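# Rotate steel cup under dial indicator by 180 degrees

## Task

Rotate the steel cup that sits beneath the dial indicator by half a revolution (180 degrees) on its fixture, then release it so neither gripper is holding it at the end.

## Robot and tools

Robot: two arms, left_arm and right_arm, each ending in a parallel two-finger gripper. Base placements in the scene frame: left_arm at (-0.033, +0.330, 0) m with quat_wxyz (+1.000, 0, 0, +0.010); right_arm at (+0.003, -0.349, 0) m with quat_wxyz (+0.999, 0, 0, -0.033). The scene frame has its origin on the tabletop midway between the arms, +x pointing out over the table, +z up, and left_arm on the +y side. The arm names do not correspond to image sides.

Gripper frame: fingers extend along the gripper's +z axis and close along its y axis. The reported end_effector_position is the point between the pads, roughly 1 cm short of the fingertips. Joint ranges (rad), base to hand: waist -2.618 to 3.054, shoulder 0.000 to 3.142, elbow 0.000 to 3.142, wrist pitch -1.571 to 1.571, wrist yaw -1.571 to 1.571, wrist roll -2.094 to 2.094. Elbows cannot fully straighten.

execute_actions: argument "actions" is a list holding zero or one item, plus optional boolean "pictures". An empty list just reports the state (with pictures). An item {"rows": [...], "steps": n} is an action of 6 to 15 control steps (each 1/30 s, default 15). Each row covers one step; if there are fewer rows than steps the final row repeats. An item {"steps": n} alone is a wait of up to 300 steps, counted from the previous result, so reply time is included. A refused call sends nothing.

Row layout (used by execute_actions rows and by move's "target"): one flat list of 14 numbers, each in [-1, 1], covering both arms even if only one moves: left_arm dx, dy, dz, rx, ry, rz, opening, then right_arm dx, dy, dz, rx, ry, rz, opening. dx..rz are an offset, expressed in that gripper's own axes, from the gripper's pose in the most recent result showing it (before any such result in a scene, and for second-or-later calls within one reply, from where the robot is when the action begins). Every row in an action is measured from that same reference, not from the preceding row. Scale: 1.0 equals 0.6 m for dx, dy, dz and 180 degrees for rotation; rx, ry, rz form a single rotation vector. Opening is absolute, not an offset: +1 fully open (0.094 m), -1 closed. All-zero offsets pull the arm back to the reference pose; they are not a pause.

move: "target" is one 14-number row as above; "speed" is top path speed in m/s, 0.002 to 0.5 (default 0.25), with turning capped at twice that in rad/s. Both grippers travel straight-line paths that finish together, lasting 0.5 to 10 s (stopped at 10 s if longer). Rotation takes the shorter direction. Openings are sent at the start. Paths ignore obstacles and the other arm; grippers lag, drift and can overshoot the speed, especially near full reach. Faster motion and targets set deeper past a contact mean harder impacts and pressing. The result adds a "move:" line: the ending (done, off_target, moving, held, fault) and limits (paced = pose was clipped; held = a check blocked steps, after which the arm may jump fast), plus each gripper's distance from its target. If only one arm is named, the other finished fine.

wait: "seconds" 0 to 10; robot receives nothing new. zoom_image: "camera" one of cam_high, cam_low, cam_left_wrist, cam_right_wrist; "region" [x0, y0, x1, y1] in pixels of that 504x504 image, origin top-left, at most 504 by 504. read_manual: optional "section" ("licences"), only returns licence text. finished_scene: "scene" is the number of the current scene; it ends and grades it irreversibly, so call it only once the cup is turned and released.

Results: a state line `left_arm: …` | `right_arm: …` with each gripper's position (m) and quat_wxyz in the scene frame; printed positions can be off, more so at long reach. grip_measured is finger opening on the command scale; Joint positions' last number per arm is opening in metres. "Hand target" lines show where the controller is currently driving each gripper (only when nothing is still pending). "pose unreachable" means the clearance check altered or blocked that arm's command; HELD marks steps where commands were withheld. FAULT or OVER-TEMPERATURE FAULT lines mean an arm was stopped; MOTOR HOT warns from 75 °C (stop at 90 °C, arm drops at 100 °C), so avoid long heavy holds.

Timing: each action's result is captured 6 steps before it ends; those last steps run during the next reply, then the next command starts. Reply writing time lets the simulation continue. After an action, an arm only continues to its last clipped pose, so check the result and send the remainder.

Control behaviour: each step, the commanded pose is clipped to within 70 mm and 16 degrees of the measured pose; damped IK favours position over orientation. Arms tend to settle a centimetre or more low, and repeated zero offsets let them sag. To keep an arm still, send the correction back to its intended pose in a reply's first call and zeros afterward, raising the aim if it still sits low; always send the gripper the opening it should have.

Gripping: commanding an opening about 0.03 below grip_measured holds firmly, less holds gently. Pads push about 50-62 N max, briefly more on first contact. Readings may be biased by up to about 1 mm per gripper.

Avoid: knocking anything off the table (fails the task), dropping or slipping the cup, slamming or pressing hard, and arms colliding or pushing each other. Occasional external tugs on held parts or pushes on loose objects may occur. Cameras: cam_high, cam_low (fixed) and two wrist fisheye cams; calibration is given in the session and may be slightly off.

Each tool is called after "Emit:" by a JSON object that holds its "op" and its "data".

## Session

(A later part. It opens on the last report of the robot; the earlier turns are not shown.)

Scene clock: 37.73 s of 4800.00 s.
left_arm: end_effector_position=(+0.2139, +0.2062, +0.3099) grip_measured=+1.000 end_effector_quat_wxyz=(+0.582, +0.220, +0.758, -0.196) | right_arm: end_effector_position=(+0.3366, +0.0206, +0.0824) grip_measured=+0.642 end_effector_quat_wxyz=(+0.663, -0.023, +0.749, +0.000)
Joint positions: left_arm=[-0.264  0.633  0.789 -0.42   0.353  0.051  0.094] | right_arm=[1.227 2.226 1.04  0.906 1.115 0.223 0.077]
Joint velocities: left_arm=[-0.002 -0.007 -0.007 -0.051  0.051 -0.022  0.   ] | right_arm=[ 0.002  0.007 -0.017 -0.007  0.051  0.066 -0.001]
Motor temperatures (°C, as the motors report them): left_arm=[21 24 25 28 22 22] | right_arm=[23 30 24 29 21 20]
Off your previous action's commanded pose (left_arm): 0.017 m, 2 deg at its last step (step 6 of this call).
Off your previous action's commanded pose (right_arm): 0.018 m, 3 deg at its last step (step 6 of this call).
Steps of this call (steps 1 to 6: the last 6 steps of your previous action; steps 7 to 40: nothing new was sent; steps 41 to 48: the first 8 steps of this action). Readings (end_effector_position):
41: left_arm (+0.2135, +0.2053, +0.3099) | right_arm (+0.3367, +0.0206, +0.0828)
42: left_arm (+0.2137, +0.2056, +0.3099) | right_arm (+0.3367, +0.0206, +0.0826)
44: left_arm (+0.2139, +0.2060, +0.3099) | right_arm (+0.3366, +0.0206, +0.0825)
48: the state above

Emit:
{"op": "execute_actions", "data": {"actions": [{"steps": 8}], "pictures": true}}

Scene clock: 40.90 s of 4800.00 s.
left_arm: end_effector_position=(+0.2139, +0.2061, +0.3099) grip_measured=+1.000 end_effector_quat_wxyz=(+0.582, +0.220, +0.758, -0.196) | right_arm: end_effector_position=(+0.3366, +0.0206, +0.0824) grip_measured=+0.642 end_effector_quat_wxyz=(+0.663, -0.023, +0.749, +0.000)
Joint positions: left_arm=[-0.264  0.633  0.789 -0.42   0.353  0.051  0.094] | right_arm=[1.227 2.226 1.04  0.906 1.115 0.223 0.077]
Joint velocities: left_arm=[-0.012 -0.002 -0.017  0.007  0.037 -0.022  0.   ] | right_arm=[-0.007  0.012 -0.007 -0.066  0.007 -0.007  0.001]
Motor temperatures (°C, as the motors report them): left_arm=[21 24 25 28 22 22] | right_arm=[23 30 25 29 21 20]
Hand target (left_arm): +0.210, +0.207, +0.326; +0.595, +0.219, +0.747, -0.200
Hand target (right_arm): +0.336, +0.027, +0.104; +0.671, -0.005, +0.741, +0.017
Off the commanded pose (left_arm): 0.017 m, 2 deg.
Off the commanded pose (right_arm): 0.023 m, 3 deg.
Kept back: nothing.
Steps of this call (steps 1 to 6: the last 6 steps of your previous action; steps 7 to 90: nothing new was sent; then 0.17 s passed at rest). Readings (end_effector_position):
1: left_arm (+0.2139, +0.2062, +0.3099) | right_arm (+0.3366, +0.0206, +0.0824)
2: left_arm (+0.2139, +0.2062, +0.3099) | right_arm (+0.3366, +0.0206, +0.0824)
4: left_arm (+0.2139, +0.2062, +0.3099) | right_arm (+0.3366, +0.0206, +0.0824)
8: left_arm (+0.2139, +0.2061, +0.3099) | right_arm (+0.3366, +0.0206, +0.0824)
90: the state above
camera_calibration (this result's frames):
cam_left_wrist: T_world_to_cam=[[-0.567314, -0.813137, -0.130241, 0.327532], [-0.437518, 0.431603, -0.788858, 0.294318], [0.697662, -0.390547, -0.600617, 0.240162], [0, 0, 0, 1]] pos_world=[0.147031, 0.233094, 0.419079]
cam_right_wrist: T_world_to_cam=[[0.0907115, -0.954602, 0.283738, -0.0257105], [-0.577371, -0.282554, -0.766032, 0.305471], [0.811427, -0.0943341, -0.576791, -0.104392], [0, 0, 0, 1]] pos_world=[0.263409, 0.0519212, 0.181084]

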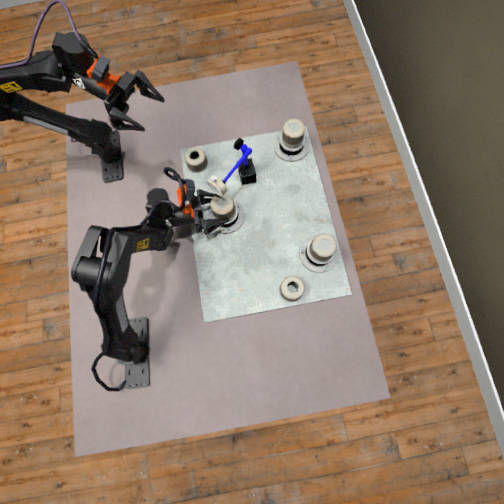

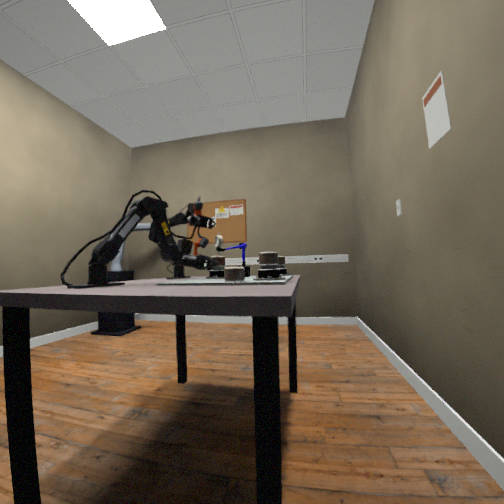

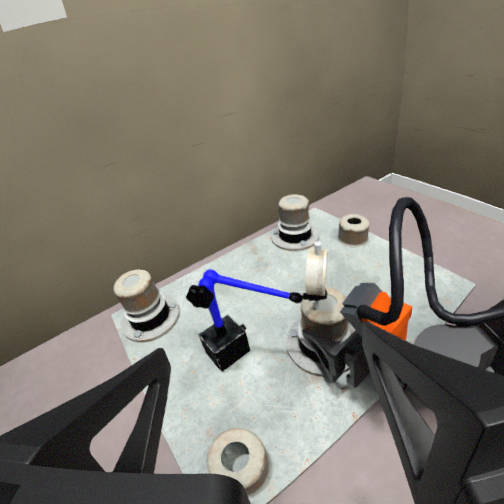

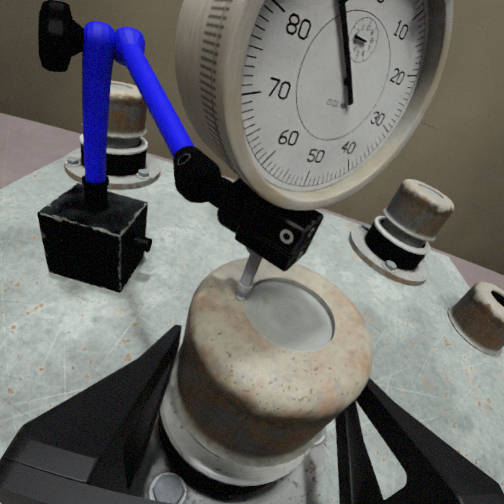

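Emit:
{"op": "execute_actions", "data": {"actions": [{"rows": [[-0.0248,0,-0.0125,0,-0.011,0,1.0,-0.038,0.0105,-0.0053,0,-0.008,0.017,0.64],[-0.0248,0,-0.0125,0,-0.011,0,1.0,-0.04,0.0105,-0.0055,0,-0.008,0.017,0.64],[-0.0248,0,-0.0125,0,-0.011,0,1.0,-0.042,0.0105,-0.0057,0,-0.008,0.017,0.64],[-0.0248,0,-0.0125,0,-0.011,0,1.0,-0.044,0.0105,-0.006,0,-0.008,0.017,0.64],[-0.0248,0,-0.0125,0,-0.011,0,1.0,-0.046,0.0105,-0.0063,0,-0.008,0.017,0.64]], "steps": 14}]}}

Scene clock: 41.77 s of 4800.00 s.
left_arm: end_effector_position=(+0.2147, +0.2080, +0.3100) grip_measured=+1.000 end_effector_quat_wxyz=(+0.582, +0.217, +0.758, -0.196) | right_arm: end_effector_position=(+0.3366, +0.0205, +0.0870) grip_measured=+0.642 end_effector_quat_wxyz=(+0.663, -0.022, +0.748, +0.001)
Joint positions: left_arm=[-0.251  0.633  0.789 -0.42   0.361  0.05   0.094] | right_arm=[1.227 2.211 1.04  0.892 1.115 0.223 0.077]
Joint velocities: left_arm=[ 0.002  0.002 -0.017  0.037  0.007 -0.051  0.   ] | right_arm=[-0.002 -0.071  0.012 -0.007 -0.007 -0.081 -0.   ]
Motor temperatures (°C, as the motors report them): left_arm=[21 24 25 28 22 22] | right_arm=[23 30 25 29 21 20]
Steps of this call (steps 1 to 18: nothing new was sent; steps 19 to 26: the first 8 steps of this action). Readings (end_effector_position):
19: left_arm (+0.2140, +0.2063, +0.3099) | right_arm (+0.3366, +0.0206, +0.0824)
20: left_arm (+0.2143, +0.2070, +0.3099) | right_arm (+0.3366, +0.0206, +0.0824)
22: left_arm (+0.2147, +0.2080, +0.3100) | right_arm (+0.3366, +0.0205, +0.0830)
26: the state above

Emit:
{"op": "execute_actions", "data": {"actions": [{"steps": 7}]}}

Scene clock: 42.00 s of 4800.00 s.
left_arm: end_effector_position=(+0.2145, +0.2077, +0.3100) grip_measured=+1.000 end_effector_quat_wxyz=(+0.582, +0.218, +0.758, -0.197) | right_arm: end_effector_position=(+0.3366, +0.0204, +0.0882) grip_measured=+0.642 end_effector_quat_wxyz=(+0.663, -0.023, +0.748, +0.000)
Joint positions: left_arm=[-0.251  0.633  0.789 -0.42   0.363  0.05   0.094] | right_arm=[1.227 2.207 1.04  0.887 1.115 0.223 0.077]
Joint velocities: left_arm=[ 0.002 -0.002 -0.027 -0.051 -0.095 -0.007  0.   ] | right_arm=[ 0.002 -0.002  0.007 -0.11  -0.007 -0.081  0.001]
Motor temperatures (°C, as the motors report them): left_arm=[21 24 25 28 22 22] | right_arm=[23 30 25 29 21 20]
Hand target (left_arm): +0.211, +0.209, +0.326; +0.595, +0.217, +0.748, -0.200
Hand target (right_arm): +0.336, +0.027, +0.110; +0.672, -0.003, +0.741, +0.019
Off the commanded pose (left_arm): 0.016 m, 2 deg.
Off the commanded pose (right_arm): 0.023 m, 3 deg.
Kept back: nothing.
Steps of this call (steps 1 to 6: the last 6 steps of your previous action; step 7: nothing new was sent). Readings (end_effector_position):
1: left_arm (+0.2146, +0.2080, +0.3100) | right_arm (+0.3366, +0.0205, +0.0878)
2: left_arm (+0.2146, +0.2079, +0.3100) | right_arm (+0.3366, +0.0205, +0.0884)
4: left_arm (+0.2145, +0.2078, +0.3100) | right_arm (+0.3366, +0.0205, +0.0886)
7: the state above

Emit:
{"op": "execute_actions", "data": {"actions": [{"rows": [[-0.0248,-0.002,-0.0125,0,-0.011,0,1.0,-0.032,0.0103,-0.0045,0,-0.007,0.015,0.6],[-0.0248,-0.002,-0.0125,0,-0.011,0,1.0,-0.029,0.0103,-0.004,0,-0.006,0.013,0.57],[-0.0248,-0.002,-0.0125,0,-0.011,0,1.0,-0.0251,0.0103,-0.0037,0,-0.005,0.011,0.55],[-0.0248,-0.002,-0.0125,0,-0.011,0,1.0,-0.0251,0.0103,-0.0037,0,-0.005,0.011,0.53],[-0.0248,-0.002,-0.0125,0,-0.011,0,1.0,-0.0251,0.0103,-0.0037,0,-0.005,0.011,0.515],[-0.0248,-0.002,-0.0125,0,-0.011,0,1.0,-0.0251,0.0103,-0.0037,0,-0.005,0.011,0.5],[-0.0248,-0.002,-0.0125,0,-0.011,0,1.0,-0.0251,0.0103,-0.0037,0,-0.005,0.011,0.485],[-0.0248,-0.002,-0.0125,0,-0.011,0,1.0,-0.0251,0.0103,-0.0037,0,-0.005,0.011,0.47],[-0.0248,-0.002,-0.0125,0,-0.011,0,1.0,-0.0251,0.0103,-0.0037,0,-0.005,0.011,0.455],[-0.0248,-0.002,-0.0125,0,-0.011,0,1.0,-0.0251,0.0103,-0.0037,0,-0.005,0.011,0.445]], "steps": 12}]}}

Emit:
{"op": "execute_actions", "data": {"actions": [{"steps": 9}], "pictures": true}}

Scene clock: 43.03 s of 4800.00 s.
left_arm: end_effector_position=(+0.2144, +0.2077, +0.3100) grip_measured=+1.000 end_effector_quat_wxyz=(+0.582, +0.217, +0.758, -0.198) | right_arm: end_effector_position=(+0.3366, +0.0214, +0.0878) grip_measured=+0.510 end_effector_quat_wxyz=(+0.662, -0.025, +0.749, +0.001)
Joint positions: left_arm=[-0.251  0.633  0.789 -0.42   0.363  0.047  0.094] | right_arm=[1.227 2.207 1.042 0.883 1.11  0.223 0.071]
Joint velocities: left_arm=[ 0.002 -0.002  0.007 -0.007  0.007 -0.022  0.   ] | right_arm=[ 0.002 -0.007  0.046  0.022 -0.007  0.022 -0.012]
Motor temperatures (°C, as the motors report them): left_arm=[21 23 25 28 22 22] | right_arm=[23 31 25 29 21 20]
Steps of this call (steps 1 to 25: nothing new was sent; steps 26 to 31: the first 6 steps of this action). Readings (end_effector_position):
26: left_arm (+0.2144, +0.2077, +0.3100) | right_arm (+0.3365, +0.0203, +0.0878)
27: left_arm (+0.2144, +0.2077, +0.3100) | right_arm (+0.3365, +0.0202, +0.0878)
29: left_arm (+0.2144, +0.2077, +0.3100) | right_arm (+0.3365, +0.0205, +0.0876)
31: the state above

Scene clock: 43.33 s of 4800.00 s.
left_arm: end_effector_position=(+0.2144, +0.2077, +0.3100) grip_measured=+1.000 end_effector_quat_wxyz=(+0.582, +0.217, +0.759, -0.198) | right_arm: end_effector_position=(+0.3366, +0.0213, +0.0877) grip_measured=+0.471 end_effector_quat_wxyz=(+0.662, -0.025, +0.749, +0.001)
Joint positions: left_arm=[-0.251  0.633  0.789 -0.42   0.363  0.046  0.094] | right_arm=[1.227 2.207 1.042 0.882 1.11  0.223 0.069]
Joint velocities: left_arm=[ 0.002  0.012 -0.002 -0.051 -0.081 -0.051  0.   ] | right_arm=[-0.012  0.002 -0.017 -0.022 -0.051 -0.022  0.001]
Motor temperatures (°C, as the motors report them): left_arm=[21 23 25 28 22 22] | right_arm=[23 31 25 29 21 20]
Hand target (left_arm): +0.211, +0.209, +0.326; +0.595, +0.214, +0.748, -0.200
Hand target (right_arm): +0.336, +0.027, +0.103; +0.668, -0.010, +0.744, +0.012
Off the commanded pose (left_arm): 0.017 m, 2 deg.
Off the commanded pose (right_arm): 0.017 m, 2 deg.
Kept back: nothing.
Steps of this call (steps 1 to 6: the last 6 steps of your previous action; steps 7 to 9: nothing new was sent). Readings (end_effector_position):
1: left_arm (+0.2144, +0.2077, +0.3100) | right_arm (+0.3366, +0.0214, +0.0877)
2: left_arm (+0.2144, +0.2077, +0.3100) | right_arm (+0.3366, +0.0213, +0.0877)
4: left_arm (+0.2144, +0.2077, +0.3100) | right_arm (+0.3366, +0.0213, +0.0877)
8: left_arm (+0.2144, +0.2077, +0.3100) | right_arm (+0.3366, +0.0213, +0.0877)
9: the state above
camera_calibration (this result's frames):
cam_left_wrist: T_world_to_cam=[[-0.564595, -0.816155, -0.122979, 0.32694], [-0.44184, 0.424719, -0.790184, 0.296772], [0.697144, -0.391797, -0.600404, 0.240809], [0, 0, 0, 1]] pos_world=[0.147836, 0.235137, 0.419294]
cam_right_wrist: T_world_to_cam=[[0.0955896, -0.953564, 0.285618, -0.0282679], [-0.57822, -0.28675, -0.763829, 0.309867], [0.810262, -0.0921359, -0.578781, -0.100731], [0, 0, 0, 1]] pos_world=[0.263492, 0.0526182, 0.186458]

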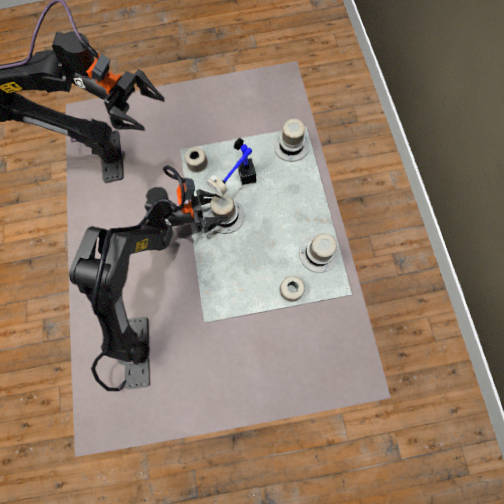

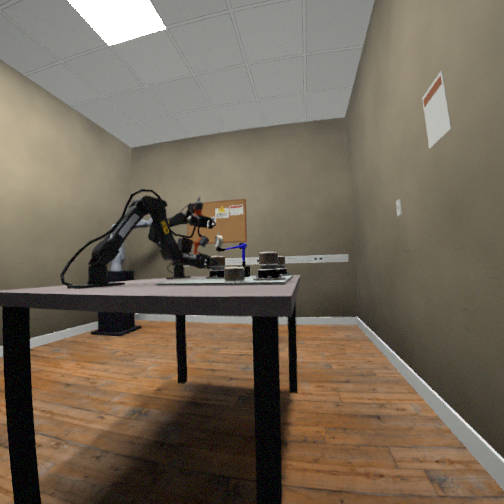

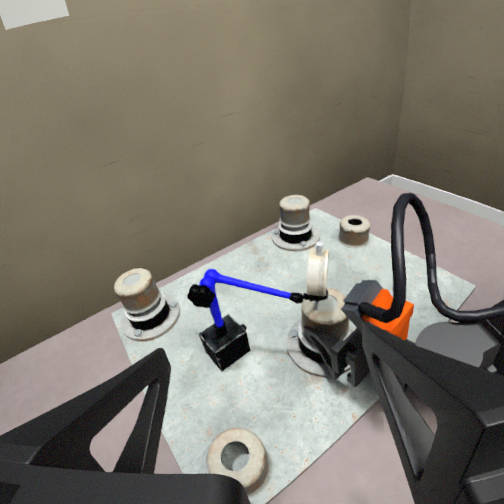

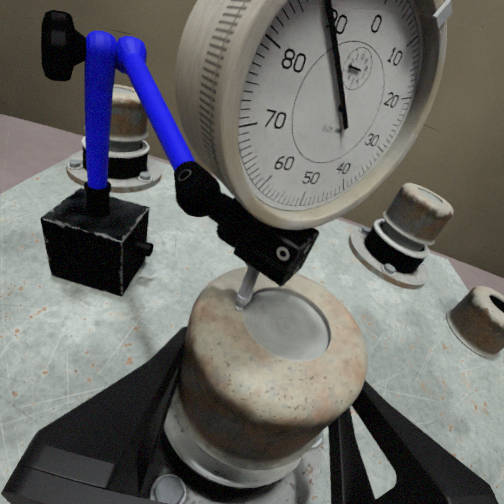

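Emit:
{"op": "zoom_image", "data": {"camera": "cam_right_wrist", "region": [130, 240, 400, 504]}}

Region (130, 240, 400, 504) of cam_right_wrist's 504x504 image, scaled by 1.867, with more detail than that image has; it fills the top 493 rows of this view, and the rest is white.

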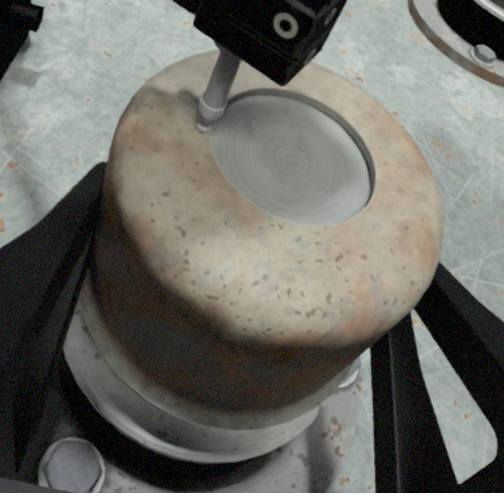

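Emit:
{"op": "move", "data": {"target": [-0.0248,-0.002,-0.0125,0,-0.011,0,1.0, -0.0115,0.0072,0.0054,-0.5031,-0.016,-0.0625,0.441], "speed": 0.25}}

Scene clock: 49.13 s of 4800.00 s.
left_arm: end_effector_position=(+0.2144, +0.2076, +0.3100) grip_measured=+1.000 end_effector_quat_wxyz=(+0.581, +0.215, +0.759, -0.200) | right_arm: end_effector_position=(+0.3404, +0.0232, +0.0862) grip_measured=+0.471 end_effector_quat_wxyz=(-0.462, +0.552, -0.510, -0.471)
Joint positions: left_arm=[-0.251  0.633  0.789 -0.42   0.364  0.042  0.094] | right_arm=[ 0.577  2.211  1.048  0.877 -1.093 -0.284  0.069]
Joint velocities: left_arm=[ 0.007 -0.007 -0.002 -0.037 -0.051 -0.051  0.   ] | right_arm=[ 0.002 -0.002  0.007 -0.022 -0.037 -0.037  0.   ]
Motor temperatures (°C, as the motors report them): left_arm=[21 23 25 28 22 22] | right_arm=[23 31 25 30 21 20]
Hand target (left_arm): +0.211, +0.209, +0.326; +0.595, +0.213, +0.748, -0.202
Hand target (right_arm): +0.344, +0.027, +0.093; -0.461, +0.553, -0.507, -0.473
Off the commanded pose (left_arm): 0.017 m, 2 deg.
Off the commanded pose (right_arm): 0.008 m, 1 deg.
Kept back: nothing.
move: off_target (left_arm)
camera_calibration (this result's frames):
cam_left_wrist: T_world_to_cam=[[-0.56434, -0.816943, -0.118848, 0.325702], [-0.44397, 0.421708, -0.790603, 0.297996], [0.695996, -0.393404, -0.600685, 0.241484], [0, 0, 0, 1]] pos_world=[0.148036, 0.235413, 0.419361]
cam_right_wrist: T_world_to_cam=[[0.952756, 0.110678, 0.282855, -0.342709], [0.293202, -0.578269, -0.761339, 0.0213825], [0.0793025, 0.808304, -0.5834, 0.123821], [0, 0, 0, 1]] pos_world=[0.310429, -0.0497894, 0.185453]

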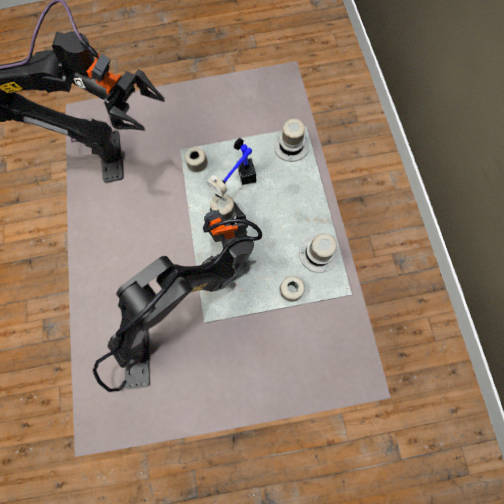

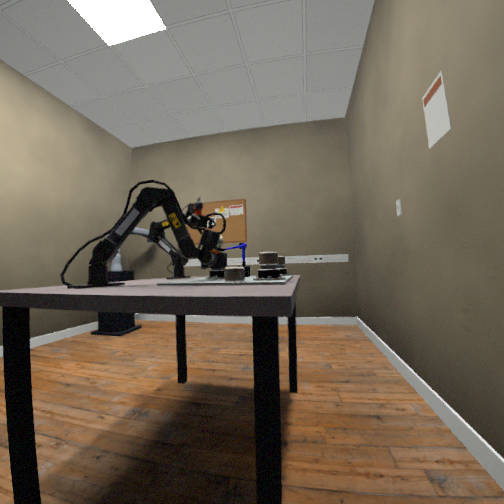

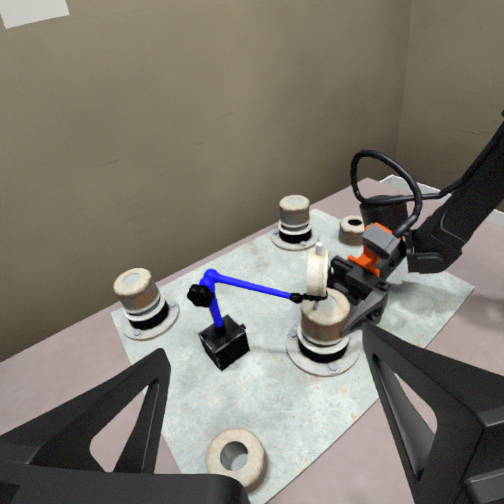

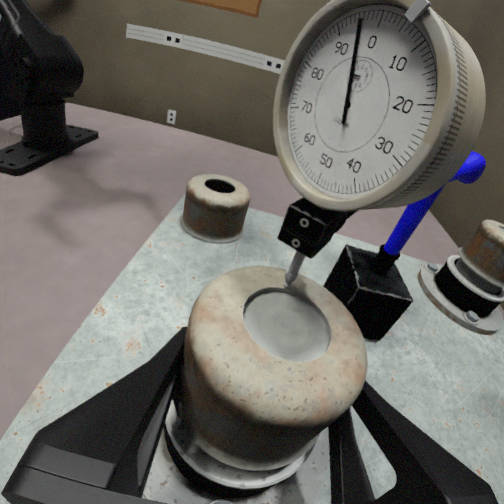

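Emit:
{"op": "zoom_image", "data": {"camera": "cam_right_wrist", "region": [130, 240, 400, 504]}}

Region (130, 240, 400, 504) of cam_right_wrist's 504x504 image, scaled by 1.867, with more detail than that image has; it fills the top 493 rows of this view, and the rest is white.

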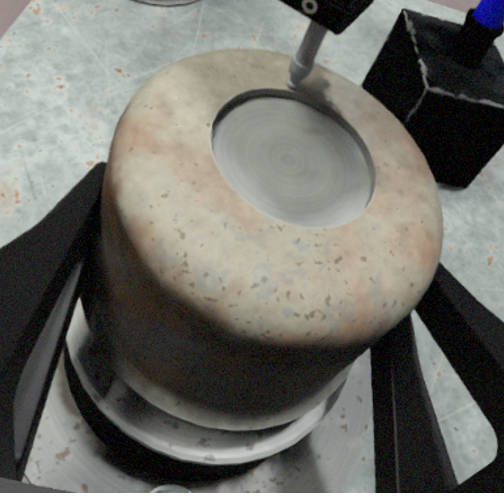

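Emit:
{"op": "execute_actions", "data": {"actions": [{"rows": [[-0.0248,-0.002,-0.0125,0,-0.011,0,1.0,-0.0122,-0.0006,0.0034,0,0,0,0.55],[-0.0248,-0.002,-0.0125,0,-0.011,0,1.0,-0.0122,-0.0006,0.0034,0,0,0,0.7],[-0.0248,-0.002,-0.0125,0,-0.011,0,1.0,-0.0122,-0.0006,0.0034,0,0,0,0.85],[-0.0248,-0.002,-0.0125,0,-0.011,0,1.0,-0.0122,-0.0006,0.0034,0,0,0,1.0]], "steps": 7}]}}

Emit:
{"op": "move", "data": {"target": [-0.0248,-0.002,-0.0125,0,-0.011,0,1.0, -0.025,0,-0.115,0,0,0,1.0], "speed": 0.15}}

Scene clock: 49.97 s of 4800.00 s.
left_arm: end_effector_position=(+0.2144, +0.2076, +0.3100) grip_measured=+1.000 end_effector_quat_wxyz=(+0.581, +0.215, +0.759, -0.200) | right_arm: end_effector_position=(+0.3403, +0.0232, +0.0860) grip_measured=+0.522 end_effector_quat_wxyz=(-0.461, +0.553, -0.510, -0.471)
Joint positions: left_arm=[-0.251  0.633  0.789 -0.42   0.364  0.041  0.094] | right_arm=[ 0.577  2.211  1.05   0.873 -1.094 -0.287  0.072]
Joint velocities: left_arm=[-0.007 -0.012 -0.002  0.051 -0.007 -0.066  0.   ] | right_arm=[ 0.002 -0.007 -0.012 -0.095  0.037 -0.051  0.054]
Motor temperatures (°C, as the motors report them): left_arm=[21 23 25 28 22 22] | right_arm=[23 31 25 29 21 20]
Steps of this call (steps 1 to 24: nothing new was sent; step 25: the first step of this action). Readings (end_effector_position):
25: the state above

Scene clock: 51.47 s of 4800.00 s.
left_arm: end_effector_position=(+0.2147, +0.2083, +0.3101) grip_measured=+1.000 end_effector_quat_wxyz=(+0.581, +0.211, +0.760, -0.201) | right_arm: end_effector_position=(+0.3482, -0.0418, +0.0985) grip_measured=+1.000 end_effector_quat_wxyz=(-0.456, +0.547, -0.524, -0.468)
Joint positions: left_arm=[-0.247  0.633  0.789 -0.42   0.365  0.034  0.094] | right_arm=[ 0.419  2.085  0.969  0.674 -1.222 -0.427  0.094]
Joint velocities: left_arm=[ 0.012 -0.012 -0.012  0.007  0.051  0.022  0.   ] | right_arm=[-0.017 -0.017  0.017 -0.11   0.007  0.007  0.   ]
Motor temperatures (°C, as the motors report them): left_arm=[21 23 25 28 22 22] | right_arm=[23 31 24 29 21 20]
Hand target (left_arm): +0.211, +0.209, +0.326; +0.594, +0.210, +0.749, -0.204
Hand target (right_arm): +0.345, -0.043, +0.109; -0.459, +0.552, -0.513, -0.470
Off your previous action's commanded pose (left_arm): 0.017 m, 2 deg at its last step (step 6 of this call).
Off your previous action's commanded pose (right_arm): 0.008 m, 0 deg at its last step (step 6 of this call).
Off the commanded pose (left_arm): 0.017 m, 2 deg.
Off the commanded pose (right_arm): 0.012 m, 1 deg.
Kept back: nothing.
move: off_target (left_arm, right_arm)
camera_calibration (this result's frames):
cam_left_wrist: T_world_to_cam=[[-0.561391, -0.820055, -0.11113, 0.324091], [-0.449134, 0.414711, -0.791387, 0.300664], [0.695068, -0.394366, -0.601129, 0.242098], [0, 0, 0, 1]] pos_world=[0.148705, 0.236559, 0.41949]
cam_right_wrist: T_world_to_cam=[[0.959964, 0.0989564, 0.262061, -0.347342], [0.268011, -0.59657, -0.756488, -0.00158573], [0.0814786, 0.796437, -0.599207, 0.18323], [0, 0, 0, 1]] pos_world=[0.318932, -0.112506, 0.199618]

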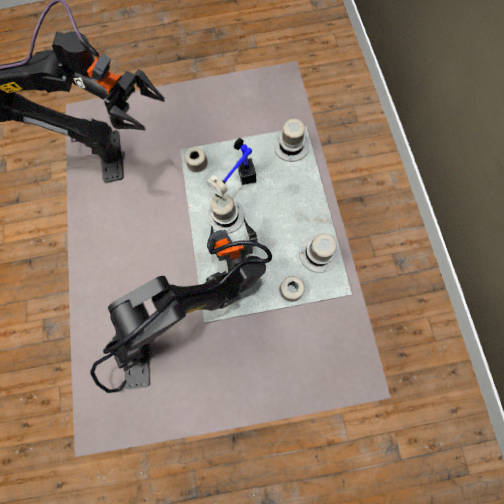

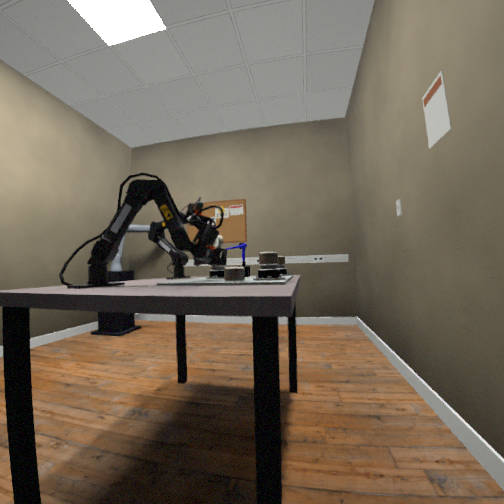

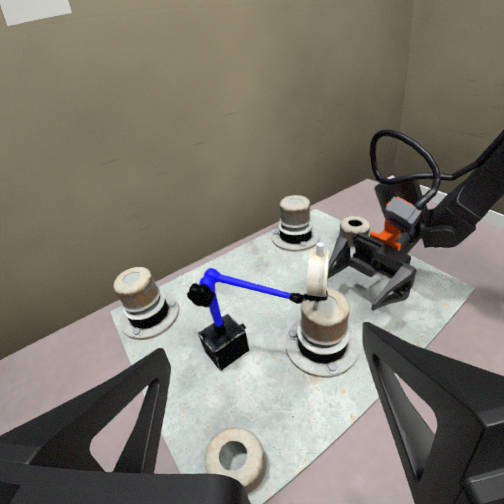

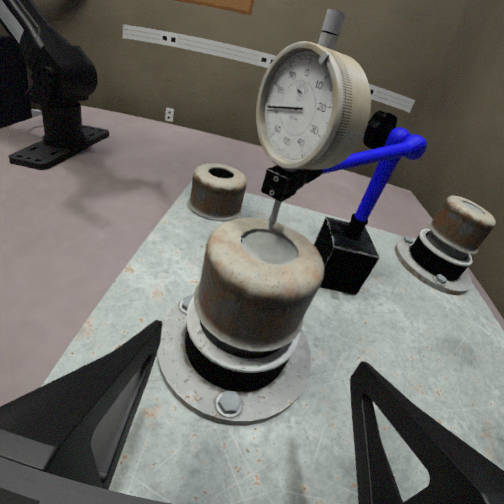

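Emit:
{"op": "zoom_image", "data": {"camera": "cam_right_wrist", "region": [170, 190, 350, 370]}}

Region (170, 190, 350, 370) of cam_right_wrist's 504x504 image, scaled by 2.800, with more detail than that image has.

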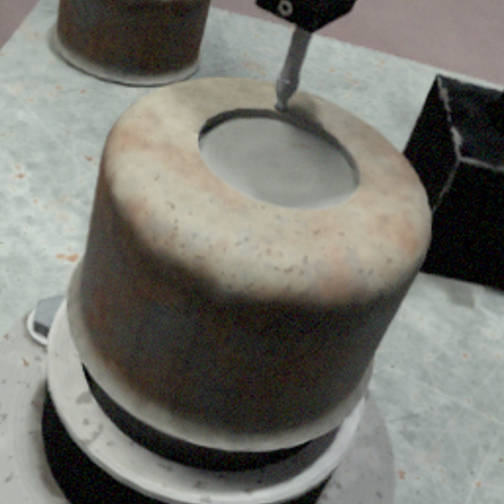

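The surface pattern on the cup hasn't shifted since I let go, and it is seated on its fixture after turning about 180.7°.

Emit:
{"op": "finished_scene", "data": {"scene": 2}}

The scene is finished: the task was done.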